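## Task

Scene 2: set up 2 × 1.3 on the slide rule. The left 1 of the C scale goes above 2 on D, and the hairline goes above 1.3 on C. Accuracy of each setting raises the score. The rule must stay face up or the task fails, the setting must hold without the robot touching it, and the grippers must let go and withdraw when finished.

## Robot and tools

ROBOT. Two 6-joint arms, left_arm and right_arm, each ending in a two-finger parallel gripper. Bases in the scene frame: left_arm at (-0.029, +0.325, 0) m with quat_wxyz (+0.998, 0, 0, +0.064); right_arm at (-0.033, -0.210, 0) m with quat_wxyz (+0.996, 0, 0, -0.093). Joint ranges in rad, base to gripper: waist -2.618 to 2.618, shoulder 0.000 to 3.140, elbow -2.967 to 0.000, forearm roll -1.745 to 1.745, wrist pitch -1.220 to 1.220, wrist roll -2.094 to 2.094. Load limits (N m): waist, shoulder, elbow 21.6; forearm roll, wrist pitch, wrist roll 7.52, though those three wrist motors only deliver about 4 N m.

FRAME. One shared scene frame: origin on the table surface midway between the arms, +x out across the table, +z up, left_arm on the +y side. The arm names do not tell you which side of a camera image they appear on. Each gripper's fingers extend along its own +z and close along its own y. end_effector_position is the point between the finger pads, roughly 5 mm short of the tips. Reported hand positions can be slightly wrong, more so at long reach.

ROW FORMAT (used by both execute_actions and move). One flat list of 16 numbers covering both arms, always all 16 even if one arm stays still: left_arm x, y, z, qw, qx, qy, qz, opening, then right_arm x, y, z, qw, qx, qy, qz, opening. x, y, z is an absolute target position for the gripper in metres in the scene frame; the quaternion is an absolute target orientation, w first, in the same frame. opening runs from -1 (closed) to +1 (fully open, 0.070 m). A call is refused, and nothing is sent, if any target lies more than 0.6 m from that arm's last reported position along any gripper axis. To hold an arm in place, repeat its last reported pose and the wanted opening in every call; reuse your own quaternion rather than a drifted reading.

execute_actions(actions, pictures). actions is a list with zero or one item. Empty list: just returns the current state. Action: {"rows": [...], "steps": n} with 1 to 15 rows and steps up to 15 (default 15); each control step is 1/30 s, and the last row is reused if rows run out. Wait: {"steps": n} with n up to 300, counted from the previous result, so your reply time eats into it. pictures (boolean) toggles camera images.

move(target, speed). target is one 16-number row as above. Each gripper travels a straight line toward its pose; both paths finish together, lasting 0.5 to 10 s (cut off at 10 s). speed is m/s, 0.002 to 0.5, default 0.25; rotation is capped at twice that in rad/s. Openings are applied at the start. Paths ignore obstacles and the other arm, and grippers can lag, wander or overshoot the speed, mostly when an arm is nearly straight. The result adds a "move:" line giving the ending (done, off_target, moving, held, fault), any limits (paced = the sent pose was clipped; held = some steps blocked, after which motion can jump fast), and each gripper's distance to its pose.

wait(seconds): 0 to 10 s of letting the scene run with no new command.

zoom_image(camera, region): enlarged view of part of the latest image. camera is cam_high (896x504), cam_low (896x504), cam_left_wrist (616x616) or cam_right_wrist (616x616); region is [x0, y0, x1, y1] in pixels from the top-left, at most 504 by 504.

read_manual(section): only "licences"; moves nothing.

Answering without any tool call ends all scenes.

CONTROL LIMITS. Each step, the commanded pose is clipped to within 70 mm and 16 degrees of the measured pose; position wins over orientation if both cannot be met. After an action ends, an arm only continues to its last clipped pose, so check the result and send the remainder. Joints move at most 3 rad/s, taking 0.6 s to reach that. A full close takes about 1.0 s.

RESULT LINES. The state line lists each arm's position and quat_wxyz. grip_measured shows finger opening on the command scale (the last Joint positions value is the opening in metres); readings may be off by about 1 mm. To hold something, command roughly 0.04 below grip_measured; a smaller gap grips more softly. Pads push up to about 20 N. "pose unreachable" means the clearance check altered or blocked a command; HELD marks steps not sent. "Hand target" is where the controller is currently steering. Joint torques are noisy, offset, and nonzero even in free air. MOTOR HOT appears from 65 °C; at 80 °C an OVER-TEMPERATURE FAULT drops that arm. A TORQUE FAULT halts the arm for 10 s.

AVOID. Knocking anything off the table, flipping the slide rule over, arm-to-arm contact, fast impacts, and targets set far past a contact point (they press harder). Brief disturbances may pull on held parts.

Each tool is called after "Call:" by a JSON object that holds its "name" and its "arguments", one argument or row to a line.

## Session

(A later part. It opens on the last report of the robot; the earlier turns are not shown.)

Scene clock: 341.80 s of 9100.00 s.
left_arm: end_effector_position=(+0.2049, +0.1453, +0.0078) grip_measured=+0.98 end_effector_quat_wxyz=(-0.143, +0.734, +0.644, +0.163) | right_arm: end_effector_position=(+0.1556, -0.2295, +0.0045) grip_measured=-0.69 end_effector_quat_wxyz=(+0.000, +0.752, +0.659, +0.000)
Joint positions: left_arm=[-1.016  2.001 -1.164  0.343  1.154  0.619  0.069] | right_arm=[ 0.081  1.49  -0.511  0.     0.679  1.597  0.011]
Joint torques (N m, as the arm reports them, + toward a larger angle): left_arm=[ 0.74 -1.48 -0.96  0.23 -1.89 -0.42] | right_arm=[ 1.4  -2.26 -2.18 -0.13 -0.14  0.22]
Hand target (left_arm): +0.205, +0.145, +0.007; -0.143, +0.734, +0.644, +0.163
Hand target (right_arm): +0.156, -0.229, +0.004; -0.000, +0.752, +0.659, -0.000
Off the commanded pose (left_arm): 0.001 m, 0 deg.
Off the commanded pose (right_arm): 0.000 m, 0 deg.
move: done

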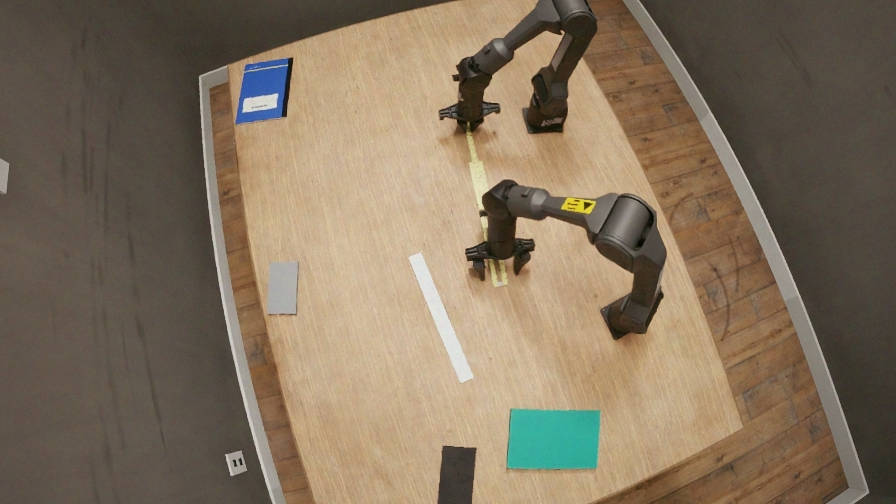

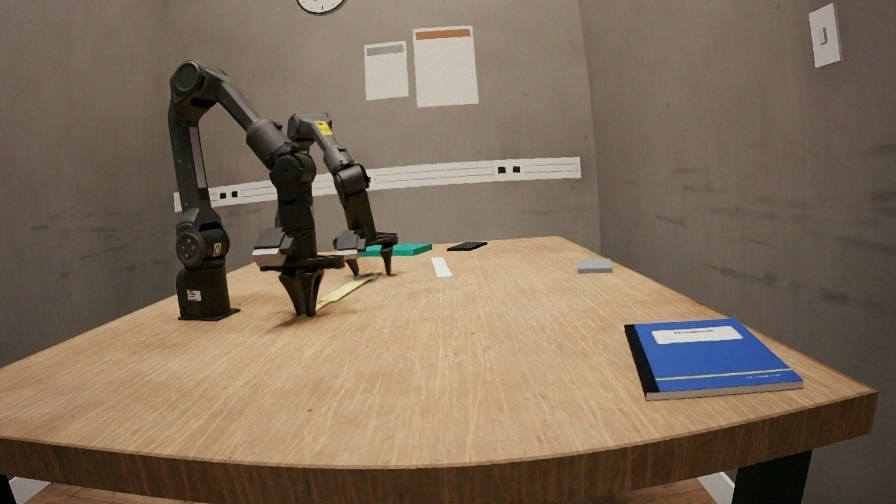

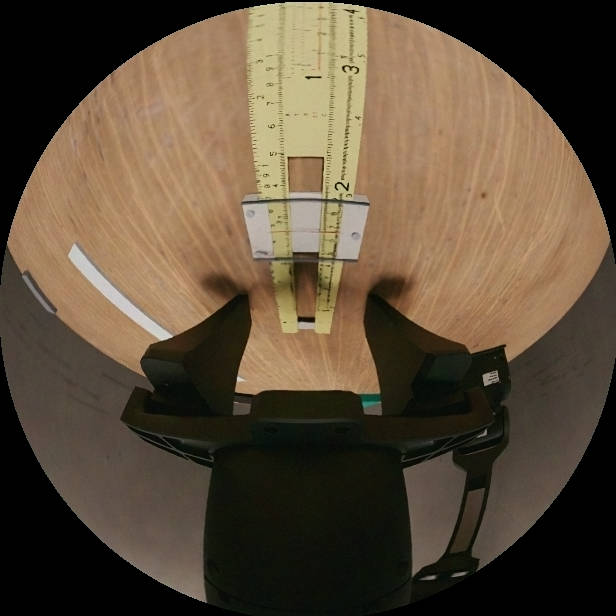

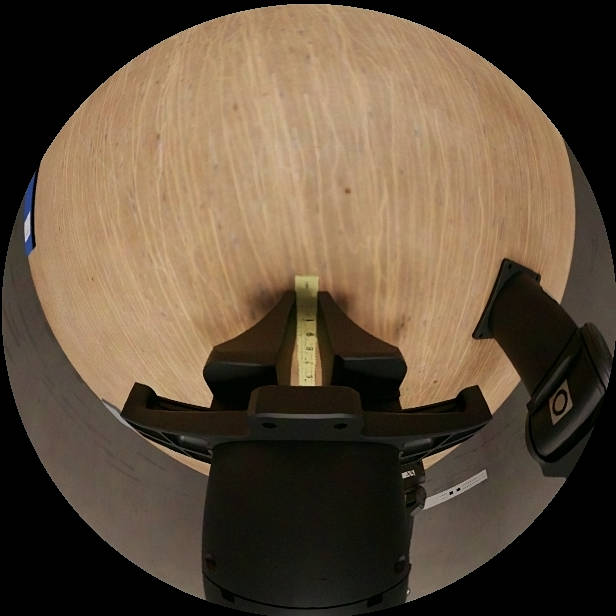

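Call:
{"name": "execute_actions", "arguments": {
  "actions": [
    {"rows": [[0.205, 0.145, 0.0095, -0.1427, 0.7340, 0.6437, 0.1627, 1.0, 0.1556, -0.2295, 0.0045, 0.0, 0.7518, 0.6593, 0.0, -0.72],[0.205, 0.145, 0.0095, -0.1427, 0.7340, 0.6437, 0.1627, 1.0, 0.1556, -0.2295, 0.0045, 0.0, 0.7518, 0.6593, 0.0, -0.72],[0.205, 0.145, 0.0095, -0.1427, 0.7340, 0.6437, 0.1627, 1.0, 0.1556, -0.2295, 0.0045, 0.0, 0.7518, 0.6593, 0.0, -0.72],[0.205, 0.145, 0.0095, -0.1427, 0.7340, 0.6437, 0.1627, 1.0, 0.1556, -0.2295, 0.0045, 0.0, 0.7518, 0.6593, 0.0, -0.72],[0.205, 0.145, 0.0095, -0.1427, 0.7340, 0.6437, 0.1627, 0.1, 0.1556, -0.2295, 0.0045, 0.0, 0.7518, 0.6593, 0.0, -0.72]], "steps": 15}
  ]
}}

Scene clock: 347.47 s of 9100.00 s.
left_arm: end_effector_position=(+0.2047, +0.1453, +0.0077) grip_measured=+0.26 end_effector_quat_wxyz=(-0.144, +0.734, +0.643, +0.162) | right_arm: end_effector_position=(+0.1556, -0.2295, +0.0045) grip_measured=-0.69 end_effector_quat_wxyz=(+0.000, +0.752, +0.659, +0.000)
Joint positions: left_arm=[-1.016  2.002 -1.165  0.342  1.156  0.622  0.044] | right_arm=[ 0.081  1.49  -0.511  0.     0.679  1.597  0.011]
Joint torques (N m, as the arm reports them, + toward a larger angle): left_arm=[ 1.99 -3.05 -3.7   0.17 -2.01 -0.1 ] | right_arm=[ 1.18 -2.21 -1.79 -0.09  0.13 -0.03]
Hand target (left_arm): +0.205, +0.145, +0.009; -0.143, +0.734, +0.644, +0.163
Hand target (right_arm): +0.156, -0.230, +0.004; -0.000, +0.752, +0.659, +0.000
Off the commanded pose (left_arm): 0.002 m, 0 deg.
Off the commanded pose (right_arm): 0.000 m, 0 deg.
Steps of this call (steps 1 to 90: nothing new was sent; then 2.17 s passed at rest; steps 91 to 105: all 15 steps of this action). Readings (end_effector_position):
91: left_arm (+0.2048, +0.1455, +0.0070) | right_arm (+0.1556, -0.2295, +0.0045)
92: left_arm (+0.2048, +0.1453, +0.0075) | right_arm (+0.1556, -0.2295, +0.0045)
94: left_arm (+0.2048, +0.1453, +0.0074) | right_arm (+0.1556, -0.2295, +0.0045)
98: left_arm (+0.2034, +0.1457, +0.0074) | right_arm (+0.1556, -0.2295, +0.0045)
105: the state above

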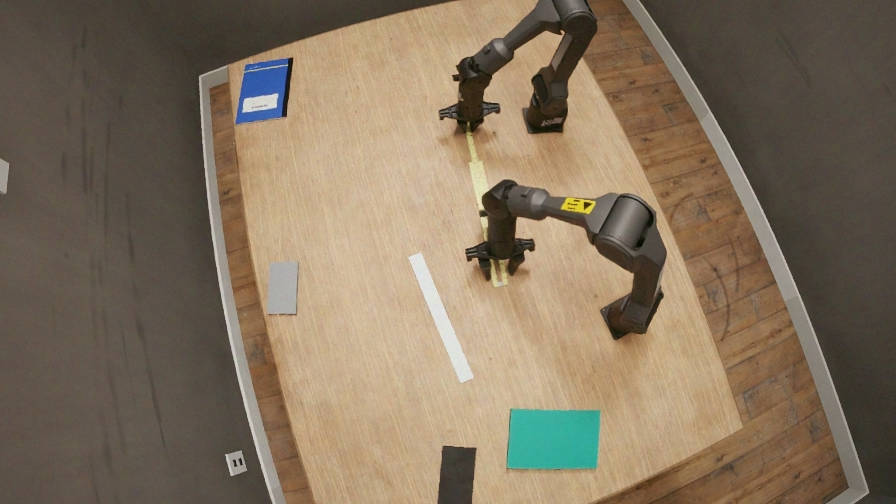

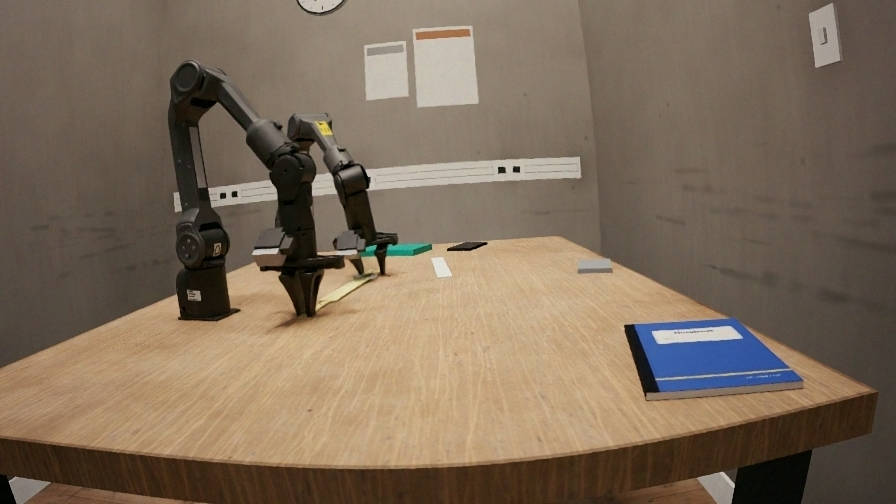

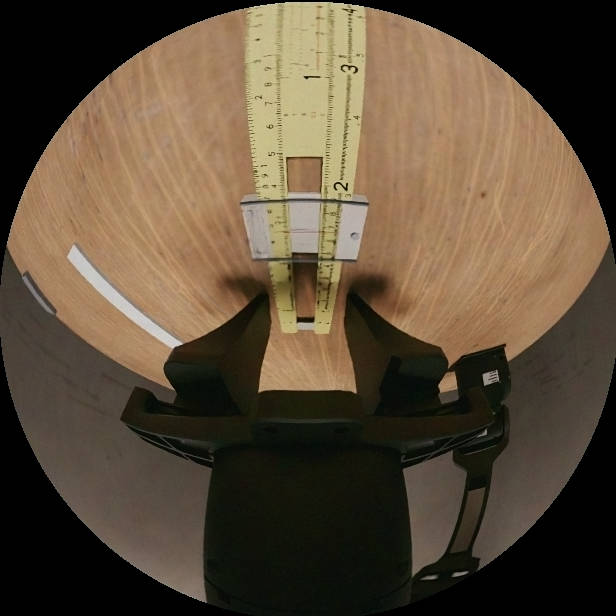

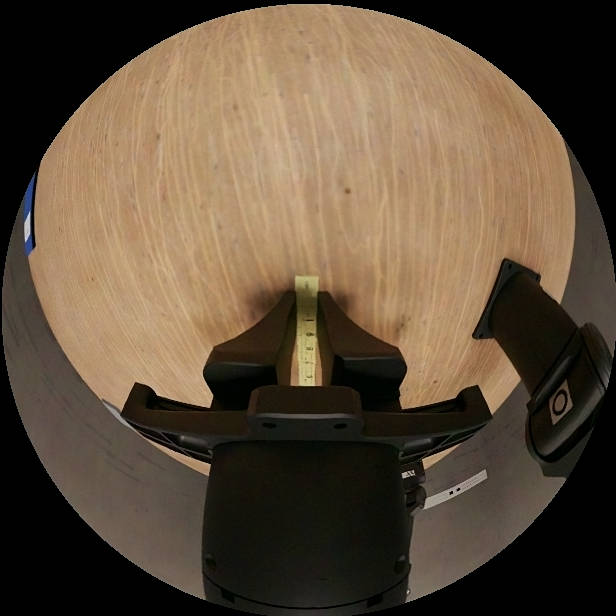

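Call:
{"name": "execute_actions", "arguments": {
  "actions": [
    {"rows": [[0.2066, 0.1448, 0.0095, -0.1427, 0.7340, 0.6437, 0.1627, 0.1, 0.1556, -0.2295, 0.0045, 0.0, 0.7518, 0.6593, 0.0, -0.72]], "steps": 15}
  ]
}}

Scene clock: 351.23 s of 9100.00 s.
left_arm: end_effector_position=(+0.2067, +0.1445, +0.0096) grip_measured=+0.10 end_effector_quat_wxyz=(-0.142, +0.734, +0.644, +0.163) | right_arm: end_effector_position=(+0.1556, -0.2295, +0.0045) grip_measured=-0.69 end_effector_quat_wxyz=(-0.000, +0.752, +0.659, +0.000)
Joint positions: left_arm=[-1.013  2.001 -1.173  0.342  1.161  0.627  0.038] | right_arm=[ 0.081  1.49  -0.511  0.     0.679  1.596  0.011]
Joint torques (N m, as the arm reports them, + toward a larger angle): left_arm=[ 1.61 -4.09 -3.    0.13  0.62 -0.17] | right_arm=[-0.06 -2.25 -1.69 -0.11  0.12 -0.2 ]
Hand target (left_arm): +0.207, +0.145, +0.009; -0.143, +0.734, +0.644, +0.163
Hand target (right_arm): +0.156, -0.230, +0.005; +0.000, +0.752, +0.659, -0.000
Off the commanded pose (left_arm): 0.000 m, 0 deg.
Off the commanded pose (right_arm): 0.000 m, 0 deg.
Steps of this call (steps 1 to 90: nothing new was sent; then 0.27 s passed at rest; steps 91 to 105: all 15 steps of this action). Readings (end_effector_position):
91: left_arm (+0.2051, +0.1449, +0.0095) | right_arm (+0.1556, -0.2295, +0.0045)
92: left_arm (+0.2060, +0.1443, +0.0098) | right_arm (+0.1556, -0.2295, +0.0045)
94: left_arm (+0.2064, +0.1440, +0.0099) | right_arm (+0.1556, -0.2295, +0.0045)
98: left_arm (+0.2065, +0.1441, +0.0098) | right_arm (+0.1556, -0.2295, +0.0045)
105: the state above

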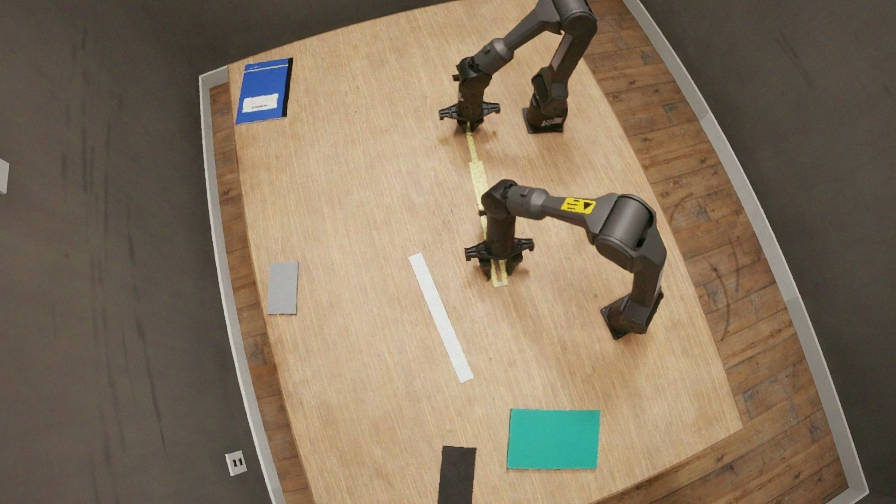

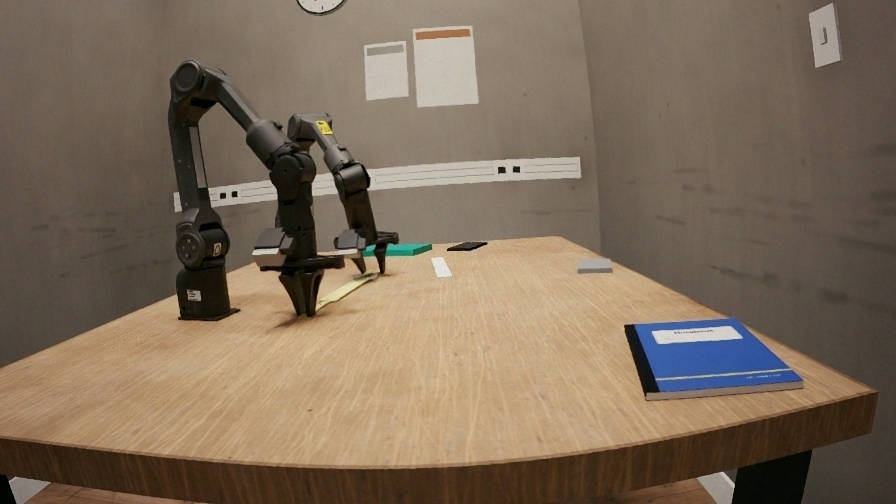

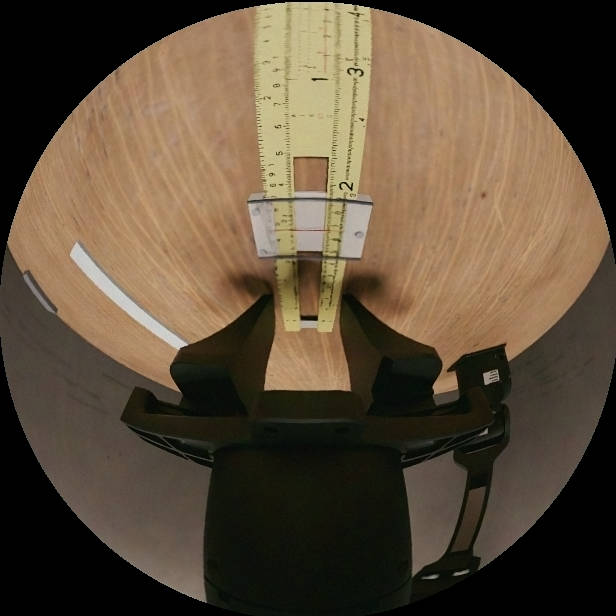

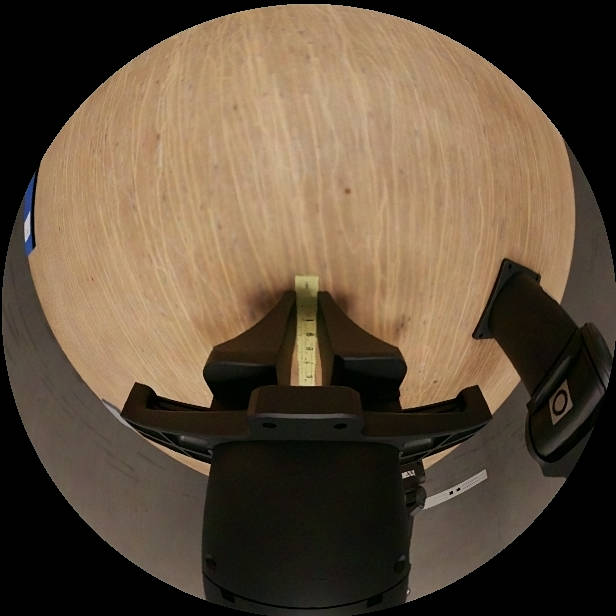

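Call:
{"name": "zoom_image", "arguments": {
  "camera": "cam_left_wrist",
  "region": [230, 60, 390, 340]
}}

Region (230, 60, 390, 340) of cam_left_wrist's 616x616 image, scaled by 1.800, with more detail than that image has; it fills the left 288 columns of this view, and the rest is white.

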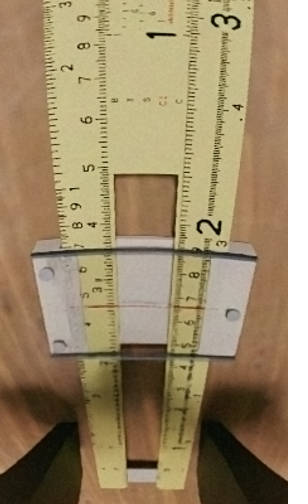

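Call:
{"name": "execute_actions", "arguments": {
  "actions": [
    {"rows": [[0.2063, 0.1448, 0.0088, -0.1420, 0.7368, 0.6406, 0.1633, 0.05, 0.1556, -0.2295, 0.0045, 0.0, 0.7518, 0.6593, 0.0, -0.72],[0.2063, 0.1448, 0.0088, -0.1420, 0.7368, 0.6406, 0.1633, 0.02, 0.1556, -0.2295, 0.0045, 0.0, 0.7518, 0.6593, 0.0, -0.72],[0.2063, 0.1448, 0.0088, -0.1420, 0.7368, 0.6406, 0.1633, -0.01, 0.1556, -0.2295, 0.0045, 0.0, 0.7518, 0.6593, 0.0, -0.72],[0.2063, 0.1448, 0.0088, -0.1420, 0.7368, 0.6406, 0.1633, -0.035, 0.1556, -0.2295, 0.0045, 0.0, 0.7518, 0.6593, 0.0, -0.72],[0.2063, 0.1448, 0.0088, -0.1420, 0.7368, 0.6406, 0.1633, -0.055, 0.1556, -0.2295, 0.0045, 0.0, 0.7518, 0.6593, 0.0, -0.72],[0.2063, 0.1448, 0.0088, -0.1420, 0.7368, 0.6406, 0.1633, -0.07, 0.1556, -0.2295, 0.0045, 0.0, 0.7518, 0.6593, 0.0, -0.72],[0.2063, 0.1448, 0.0088, -0.1420, 0.7368, 0.6406, 0.1633, -0.085, 0.1556, -0.2295, 0.0045, 0.0, 0.7518, 0.6593, 0.0, -0.72],[0.2063, 0.1448, 0.0088, -0.1420, 0.7368, 0.6406, 0.1633, -0.095, 0.1556, -0.2295, 0.0045, 0.0, 0.7518, 0.6593, 0.0, -0.72],[0.2063, 0.1448, 0.0088, -0.1420, 0.7368, 0.6406, 0.1633, -0.105, 0.1556, -0.2295, 0.0045, 0.0, 0.7518, 0.6593, 0.0, -0.72],[0.2063, 0.1448, 0.0088, -0.1420, 0.7368, 0.6406, 0.1633, -0.115, 0.1556, -0.2295, 0.0045, 0.0, 0.7518, 0.6593, 0.0, -0.72],[0.2063, 0.1448, 0.0088, -0.1420, 0.7368, 0.6406, 0.1633, -0.125, 0.1556, -0.2295, 0.0045, 0.0, 0.7518, 0.6593, 0.0, -0.72],[0.2063, 0.1448, 0.0088, -0.1420, 0.7368, 0.6406, 0.1633, -0.135, 0.1556, -0.2295, 0.0045, 0.0, 0.7518, 0.6593, 0.0, -0.72],[0.2063, 0.1448, 0.0088, -0.1420, 0.7368, 0.6406, 0.1633, -0.145, 0.1556, -0.2295, 0.0045, 0.0, 0.7518, 0.6593, 0.0, -0.72],[0.2063, 0.1448, 0.0088, -0.1420, 0.7368, 0.6406, 0.1633, -0.155, 0.1556, -0.2295, 0.0045, 0.0, 0.7518, 0.6593, 0.0, -0.72],[0.2063, 0.1448, 0.0088, -0.1420, 0.7368, 0.6406, 0.1633, -0.165, 0.1556, -0.2295, 0.0045, 0.0, 0.7518, 0.6593, 0.0, -0.72]], "steps": 15}
  ]
}}

Call:
{"name": "zoom_image", "arguments": {
  "camera": "cam_left_wrist",
  "region": [280, 50, 380, 210]
}}

Scene clock: 372.80 s of 9100.00 s.
left_arm: end_effector_position=(+0.2063, +0.1452, +0.0085) grip_measured=-0.12 end_effector_quat_wxyz=(-0.142, +0.737, +0.641, +0.163) | right_arm: end_effector_position=(+0.1556, -0.2295, +0.0045) grip_measured=-0.69 end_effector_quat_wxyz=(+0.000, +0.752, +0.659, -0.000)
Joint positions: left_arm=[-1.014  2.001 -1.167  0.346  1.155  0.629  0.031] | right_arm=[ 0.081  1.49  -0.511 -0.     0.679  1.596  0.011]
Joint torques (N m, as the arm reports them, + toward a larger angle): left_arm=[-0.56 -5.38 -4.34  0.04  0.6   0.15] | right_arm=[ 0.08 -2.31 -1.59 -0.08  0.06 -0.15]
Hand target (left_arm): +0.206, +0.145, +0.009; -0.142, +0.737, +0.641, +0.163
Hand target (right_arm): +0.156, -0.230, +0.005; +0.000, +0.752, +0.659, -0.000
Off the commanded pose (left_arm): 0.000 m, 0 deg.
Off the commanded pose (right_arm): 0.000 m, 0 deg.
Steps of this call (steps 1 to 90: nothing new was sent; then 18.07 s passed at rest; steps 91 to 105: all 15 steps of this action). Readings (end_effector_position):
91: left_arm (+0.2066, +0.1448, +0.0094) | right_arm (+0.1556, -0.2295, +0.0045)
92: left_arm (+0.2066, +0.1452, +0.0087) | right_arm (+0.1556, -0.2295, +0.0045)
94: left_arm (+0.2065, +0.1454, +0.0084) | right_arm (+0.1556, -0.2295, +0.0045)
98: left_arm (+0.2065, +0.1453, +0.0084) | right_arm (+0.1556, -0.2295, +0.0045)
105: the state above

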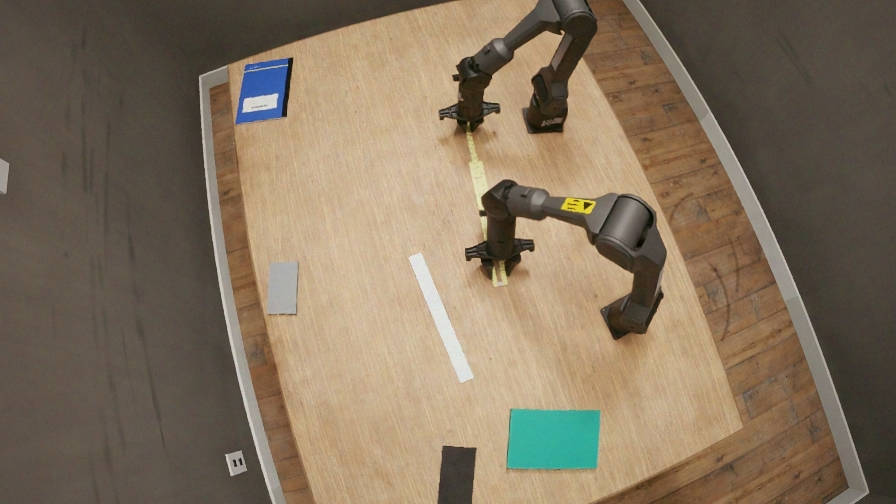

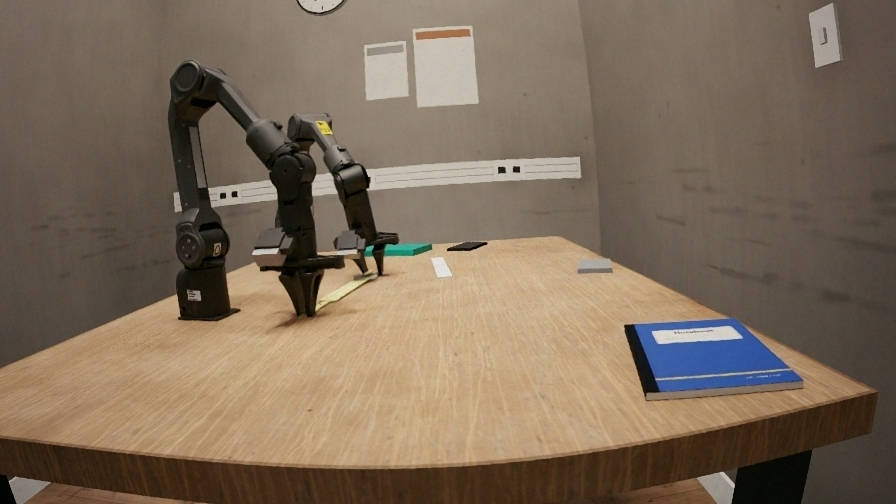

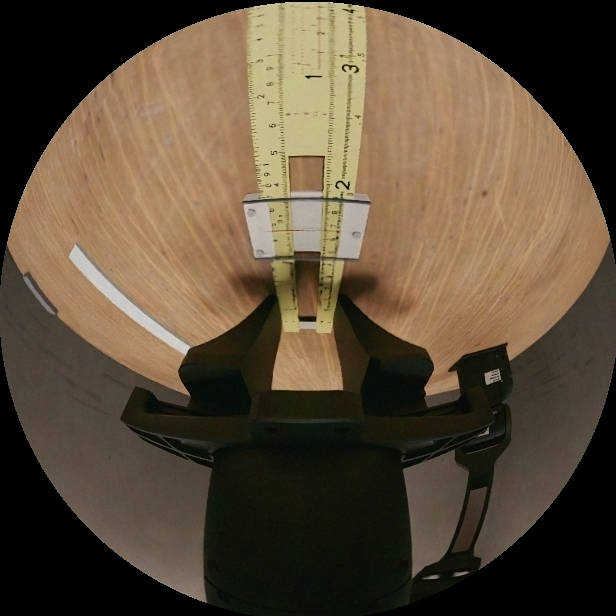

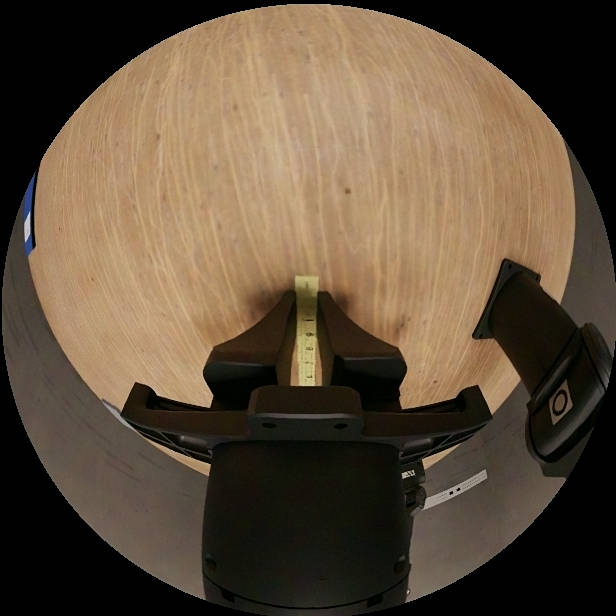

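Region (280, 50, 380, 210) of cam_left_wrist's 616x616 image, scaled by 3.150, with more detail than that image has; it fills the left 315 columns of this view, and the rest is white.

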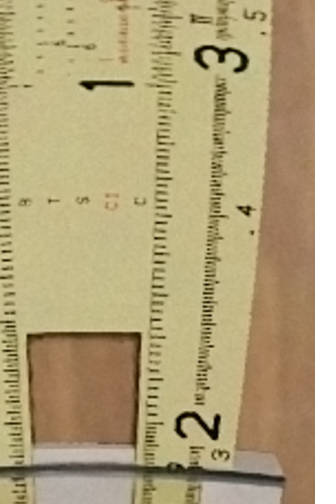

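Call:
{"name": "zoom_image", "arguments": {
  "camera": "cam_left_wrist",
  "region": [310, 55, 360, 105]
}}

Call:
{"name": "zoom_image", "arguments": {
  "camera": "cam_left_wrist",
  "region": [310, 160, 360, 210]
}}

Region (310, 55, 360, 105) of cam_left_wrist's 616x616 image, scaled by 10.080, with more detail than that image has.

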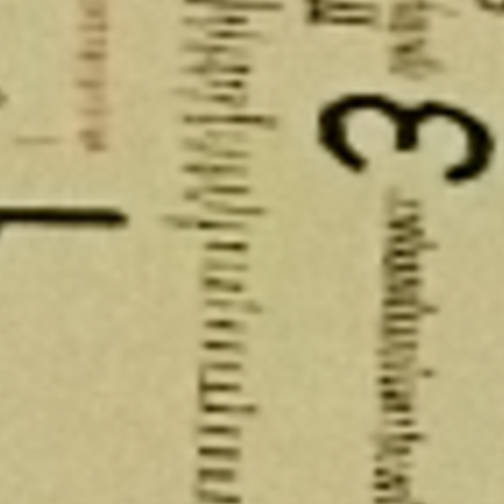

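Region (310, 160, 360, 210) of cam_left_wrist's 616x616 image, scaled by 10.080, with more detail than that image has.

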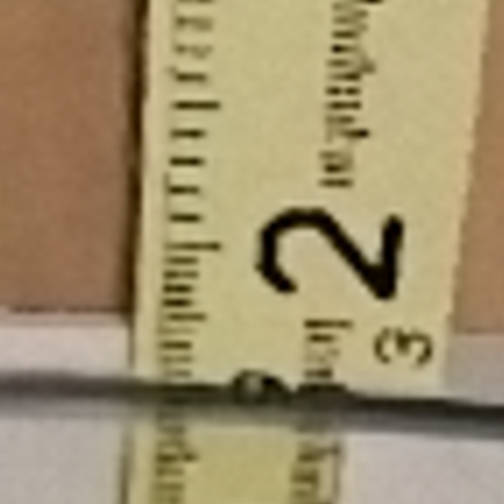

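Call:
{"name": "move", "arguments": {
  "target": [0.2063, 0.1448, 0.0088, -0.1420, 0.7368, 0.6406, 0.1633, -0.165, 0.16076, -0.19084, 0.0045, 0.0, 0.7518, 0.6593, 0.0, -0.72],
  "speed": 0.02
}}

Call:
{"name": "zoom_image", "arguments": {
  "camera": "cam_left_wrist",
  "region": [310, 165, 346, 201]
}}

Scene clock: 384.17 s of 9100.00 s.
left_arm: end_effector_position=(+0.2063, +0.1448, +0.0088) grip_measured=-0.12 end_effector_quat_wxyz=(-0.142, +0.737, +0.641, +0.163) | right_arm: end_effector_position=(+0.1604, -0.1906, +0.0046) grip_measured=-0.69 end_effector_quat_wxyz=(-0.000, +0.752, +0.659, +0.000)
Joint positions: left_arm=[-1.015  2.    -1.168  0.345  1.155  0.63   0.031] | right_arm=[ 0.283  1.505 -0.528  0.     0.681  1.799  0.011]
Joint torques (N m, as the arm reports them, + toward a larger angle): left_arm=[-0.42 -4.95 -5.   -0.19  0.16  0.12] | right_arm=[ 1.48 -1.66 -1.63  0.48  0.13 -0.15]
Hand target (left_arm): +0.206, +0.145, +0.009; -0.142, +0.737, +0.641, +0.163
Hand target (right_arm): +0.160, -0.191, +0.004; -0.000, +0.752, +0.659, +0.000
Off the commanded pose (left_arm): 0.000 m, 0 deg.
Off the commanded pose (right_arm): 0.000 m, 0 deg.
After step 90, 6.20 s passed at rest.
move: done

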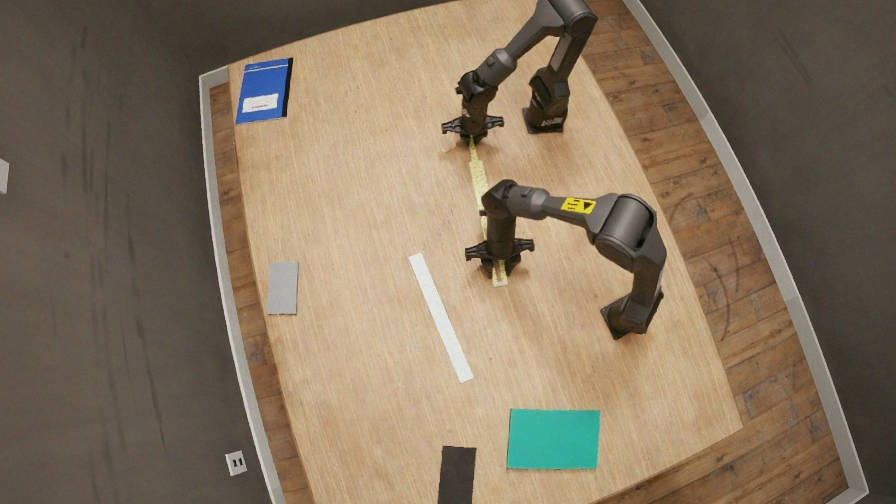

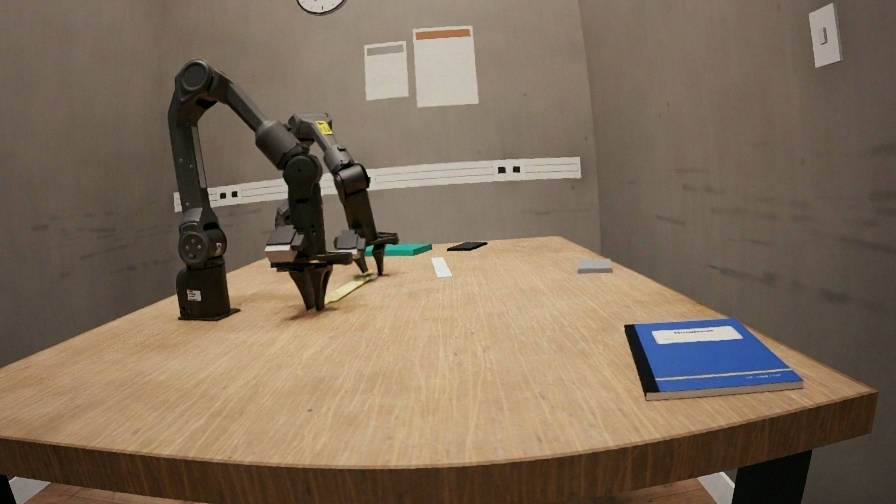

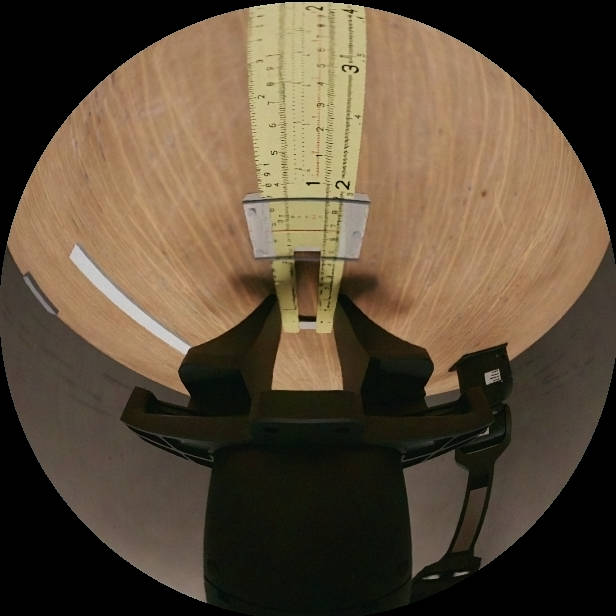

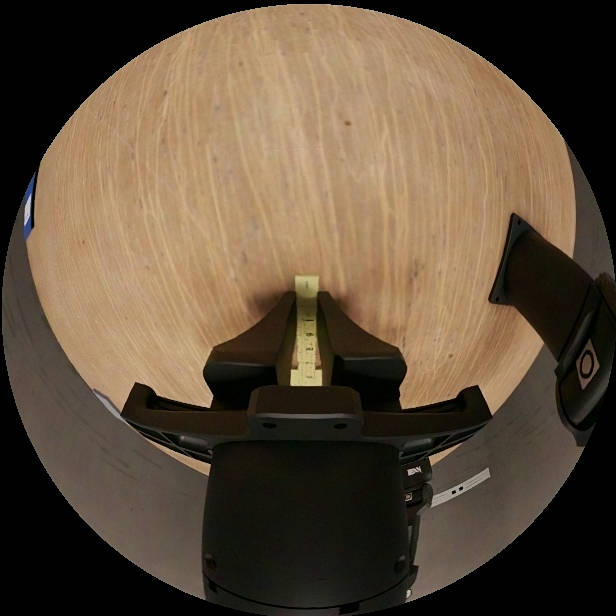

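Region (310, 165, 346, 201) of cam_left_wrist's 616x616 image, scaled by 14.000, with more detail than that image has.

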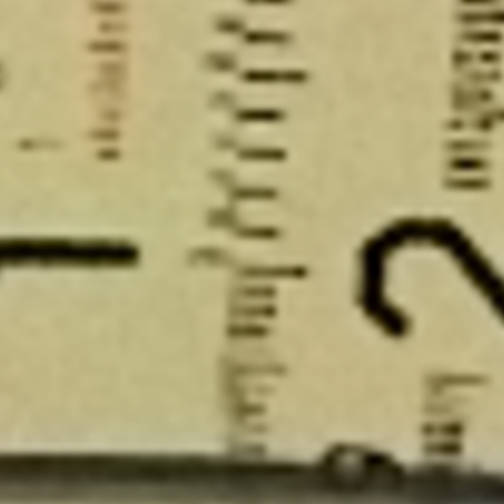

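Call:
{"name": "execute_actions", "arguments": {
  "actions": [
    {"rows": [[0.2063, 0.1448, 0.0088, -0.1420, 0.7368, 0.6406, 0.1633, -0.165, 0.16081, -0.19045, 0.0045, 0.0, 0.7518, 0.6593, 0.0, -0.72]], "steps": 15}
  ],
  "pictures": false
}}

Call:
{"name": "execute_actions", "arguments": {
  "actions": [
    {"steps": 45}
  ]
}}

Call:
{"name": "zoom_image", "arguments": {
  "camera": "cam_left_wrist",
  "region": [310, 165, 346, 201]
}}

Scene clock: 391.50 s of 9100.00 s.
left_arm: end_effector_position=(+0.2063, +0.1448, +0.0088) grip_measured=-0.12 end_effector_quat_wxyz=(-0.142, +0.737, +0.641, +0.163) | right_arm: end_effector_position=(+0.1604, -0.1906, +0.0044) grip_measured=-0.69 end_effector_quat_wxyz=(-0.000, +0.752, +0.659, -0.000)
Joint positions: left_arm=[-1.015  2.    -1.168  0.345  1.156  0.63   0.031] | right_arm=[ 0.283  1.506 -0.529  0.     0.681  1.8    0.011]
Joint torques (N m, as the arm reports them, + toward a larger angle): left_arm=[-0.17 -4.47 -4.71 -0.23  0.21  0.05] | right_arm=[ 1.83 -1.29 -1.69  0.08 -0.09  0.2 ]
Hand target (left_arm): +0.206, +0.145, +0.009; -0.142, +0.737, +0.641, +0.163
Hand target (right_arm): +0.161, -0.190, +0.004; -0.000, +0.752, +0.659, +0.000
Off the commanded pose (left_arm): 0.000 m, 0 deg.
Off the commanded pose (right_arm): 0.000 m, 0 deg.
Steps of this call (steps 1 to 90: nothing new was sent; then 3.83 s passed at rest; steps 91 to 105: all 15 steps of this action). Readings (end_effector_position):
91: left_arm (+0.2063, +0.1448, +0.0088) | right_arm (+0.1603, -0.1906, +0.0044)
92: left_arm (+0.2063, +0.1448, +0.0088) | right_arm (+0.1603, -0.1906, +0.0043)
94: left_arm (+0.2063, +0.1448, +0.0088) | right_arm (+0.1603, -0.1906, +0.0043)
98: left_arm (+0.2063, +0.1448, +0.0088) | right_arm (+0.1603, -0.1906, +0.0044)
105: the state above

Scene clock: 393.00 s of 9100.00 s.
left_arm: end_effector_position=(+0.2063, +0.1448, +0.0088) grip_measured=-0.12 end_effector_quat_wxyz=(-0.142, +0.737, +0.641, +0.163) | right_arm: end_effector_position=(+0.1608, -0.1905, +0.0045) grip_measured=-0.69 end_effector_quat_wxyz=(-0.000, +0.752, +0.659, -0.000)
Joint positions: left_arm=[-1.015  2.    -1.168  0.345  1.156  0.63   0.031] | right_arm=[ 0.284  1.507 -0.529 -0.     0.681  1.8    0.011]
Joint torques (N m, as the arm reports them, + toward a larger angle): left_arm=[-0.2  -4.05 -4.26 -0.09 -0.13  0.05] | right_arm=[ 1.86 -1.75 -2.2   0.49 -0.72  0.01]
Hand target (left_arm): +0.206, +0.145, +0.009; -0.142, +0.737, +0.641, +0.163
Hand target (right_arm): +0.161, -0.190, +0.004; -0.000, +0.752, +0.659, +0.000
Off the commanded pose (left_arm): 0.000 m, 0 deg.
Off the commanded pose (right_arm): 0.000 m, 0 deg.
Steps of this call (steps 1 to 45: nothing new was sent). Readings (end_effector_position):
1: left_arm (+0.2063, +0.1448, +0.0088) | right_arm (+0.1604, -0.1906, +0.0044)
2: left_arm (+0.2063, +0.1448, +0.0088) | right_arm (+0.1605, -0.1906, +0.0044)
4: left_arm (+0.2063, +0.1448, +0.0088) | right_arm (+0.1605, -0.1906, +0.0044)
8: left_arm (+0.2063, +0.1448, +0.0088) | right_arm (+0.1605, -0.1906, +0.0044)
45: the state above

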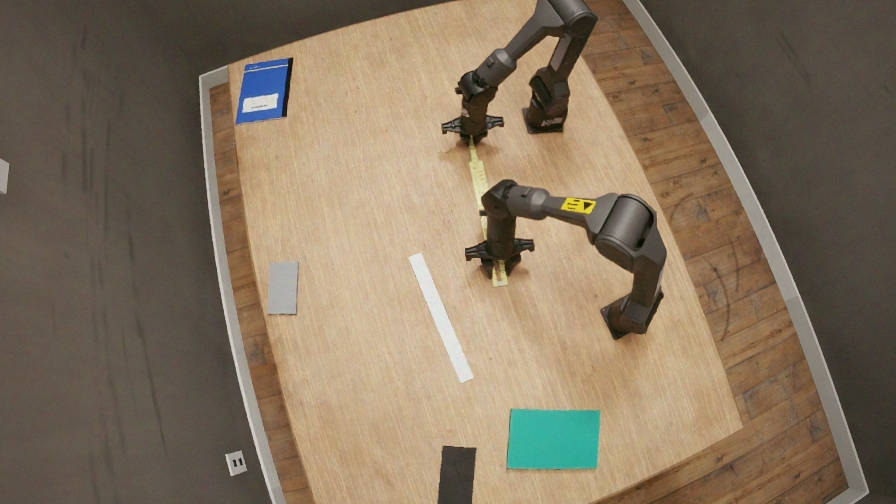

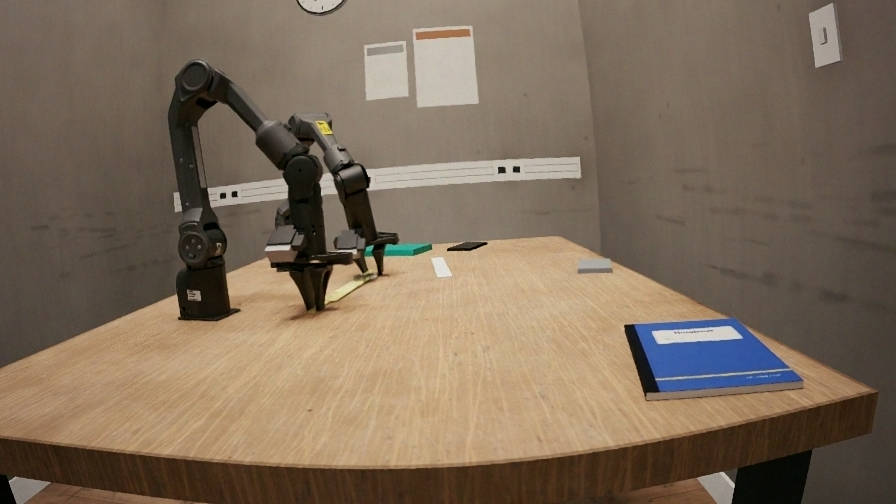

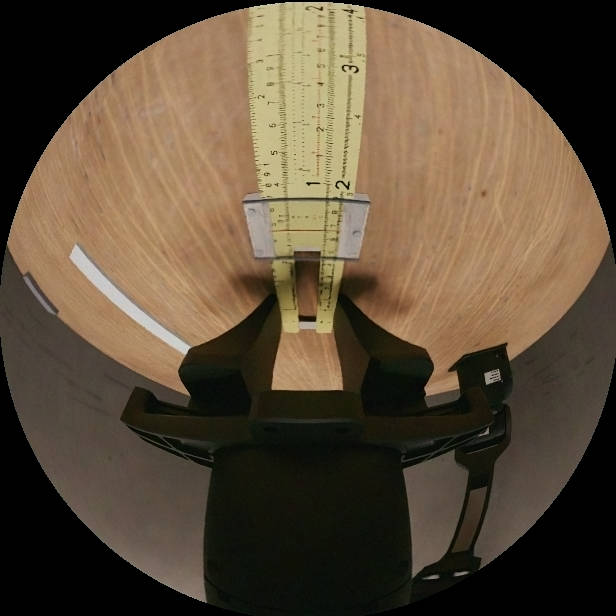

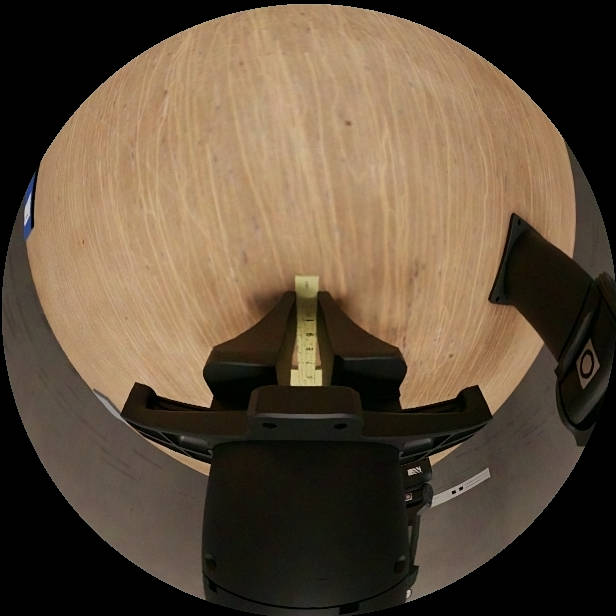

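Region (310, 165, 346, 201) of cam_left_wrist's 616x616 image, scaled by 14.000, with more detail than that image has.

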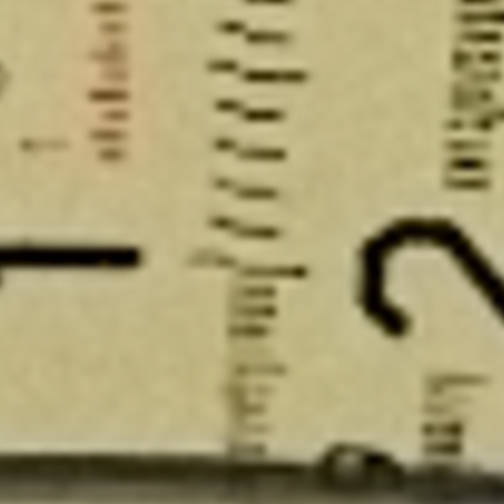

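Call:
{"name": "execute_actions", "arguments": {
  "actions": [
    {"rows": [[0.2063, 0.1448, 0.0088, -0.1420, 0.7368, 0.6406, 0.1633, -0.165, 0.16084, -0.19023, 0.0045, 0.0, 0.7518, 0.6593, 0.0, -0.72]], "steps": 15}
  ],
  "pictures": false
}}

Call:
{"name": "execute_actions", "arguments": {
  "actions": [
    {"steps": 60}
  ]
}}

Call:
{"name": "zoom_image", "arguments": {
  "camera": "cam_left_wrist",
  "region": [310, 165, 346, 201]
}}

Scene clock: 397.47 s of 9100.00 s.
left_arm: end_effector_position=(+0.2063, +0.1448, +0.0088) grip_measured=-0.12 end_effector_quat_wxyz=(-0.142, +0.737, +0.641, +0.163) | right_arm: end_effector_position=(+0.1608, -0.1903, +0.0045) grip_measured=-0.69 end_effector_quat_wxyz=(-0.000, +0.752, +0.659, -0.000)
Joint positions: left_arm=[-1.015  2.    -1.168  0.345  1.156  0.63   0.031] | right_arm=[ 0.285  1.507 -0.53   0.     0.681  1.8    0.011]
Joint torques (N m, as the arm reports them, + toward a larger angle): left_arm=[-0.08 -4.13 -3.7  -0.1  -0.47 -0.03] | right_arm=[ 2.13 -2.46 -2.06  0.39 -0.29  0.24]
Hand target (left_arm): +0.206, +0.145, +0.009; -0.142, +0.737, +0.641, +0.163
Hand target (right_arm): +0.161, -0.190, +0.004; +0.000, +0.752, +0.659, +0.000
Off the commanded pose (left_arm): 0.000 m, 0 deg.
Off the commanded pose (right_arm): 0.000 m, 0 deg.
Steps of this call (steps 1 to 90: nothing new was sent; then 0.97 s passed at rest; steps 91 to 105: all 15 steps of this action). Readings (end_effector_position):
91: left_arm (+0.2063, +0.1448, +0.0088) | right_arm (+0.1608, -0.1903, +0.0045)
92: left_arm (+0.2063, +0.1448, +0.0088) | right_arm (+0.1608, -0.1903, +0.0045)
94: left_arm (+0.2063, +0.1448, +0.0088) | right_arm (+0.1608, -0.1903, +0.0045)
98: left_arm (+0.2063, +0.1448, +0.0088) | right_arm (+0.1608, -0.1903, +0.0045)
105: the state above

Scene clock: 399.47 s of 9100.00 s.
left_arm: end_effector_position=(+0.2063, +0.1448, +0.0088) grip_measured=-0.12 end_effector_quat_wxyz=(-0.142, +0.737, +0.641, +0.163) | right_arm: end_effector_position=(+0.1608, -0.1902, +0.0045) grip_measured=-0.69 end_effector_quat_wxyz=(+0.000, +0.752, +0.659, -0.000)
Joint positions: left_arm=[-1.015  2.    -1.168  0.345  1.156  0.63   0.031] | right_arm=[ 0.285  1.507 -0.53  -0.     0.681  1.801  0.011]
Joint torques (N m, as the arm reports them, + toward a larger angle): left_arm=[-0.05 -4.22 -3.44 -0.19 -0.5  -0.1 ] | right_arm=[ 2.3  -2.33 -2.07  0.41 -0.4   0.08]
Hand target (left_arm): +0.206, +0.145, +0.009; -0.142, +0.737, +0.641, +0.163
Hand target (right_arm): +0.161, -0.190, +0.004; +0.000, +0.752, +0.659, +0.000
Off the commanded pose (left_arm): 0.000 m, 0 deg.
Off the commanded pose (right_arm): 0.000 m, 0 deg.
Steps of this call (steps 1 to 60: nothing new was sent). Readings (end_effector_position):
1: left_arm (+0.2063, +0.1448, +0.0088) | right_arm (+0.1608, -0.1903, +0.0045)
2: left_arm (+0.2063, +0.1448, +0.0088) | right_arm (+0.1608, -0.1903, +0.0045)
4: left_arm (+0.2063, +0.1448, +0.0088) | right_arm (+0.1608, -0.1903, +0.0045)
8: left_arm (+0.2063, +0.1448, +0.0088) | right_arm (+0.1608, -0.1903, +0.0045)
60: the state above

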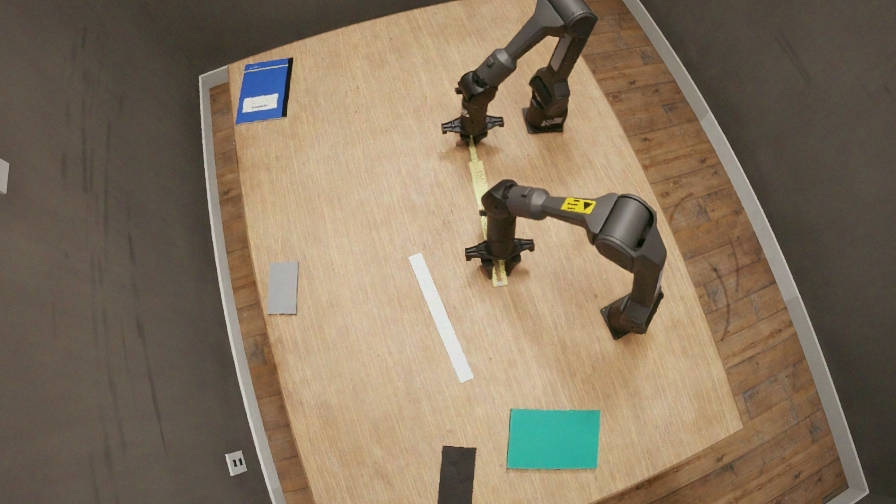

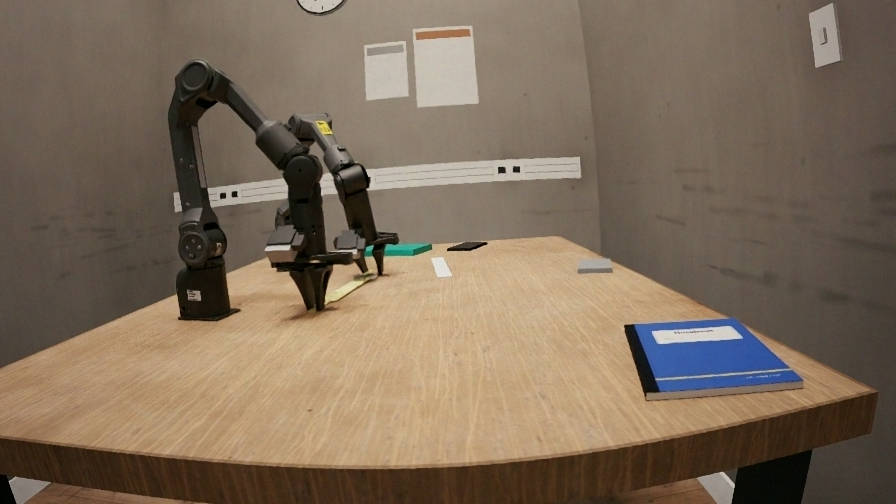

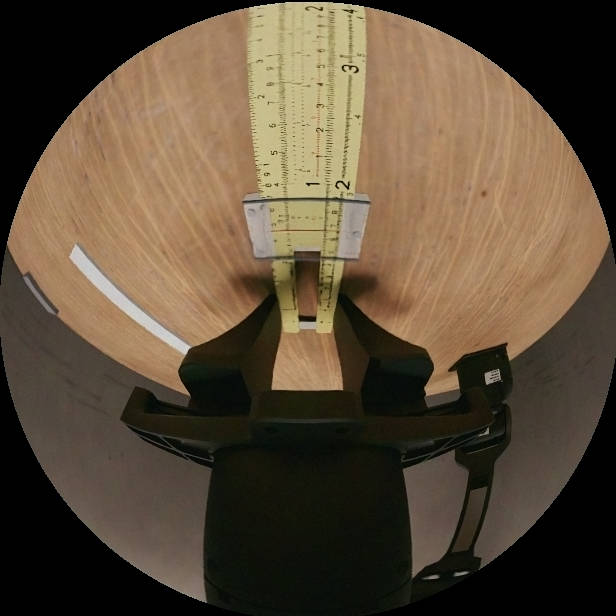

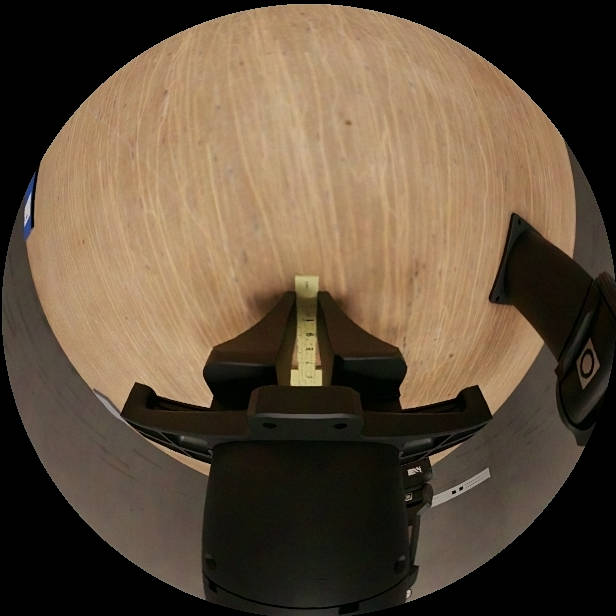

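Region (310, 165, 346, 201) of cam_left_wrist's 616x616 image, scaled by 14.000, with more detail than that image has.

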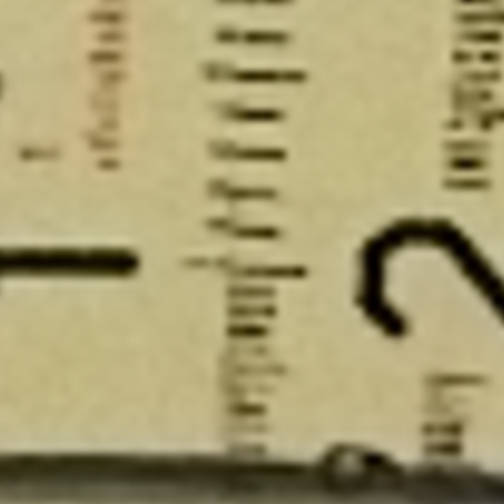

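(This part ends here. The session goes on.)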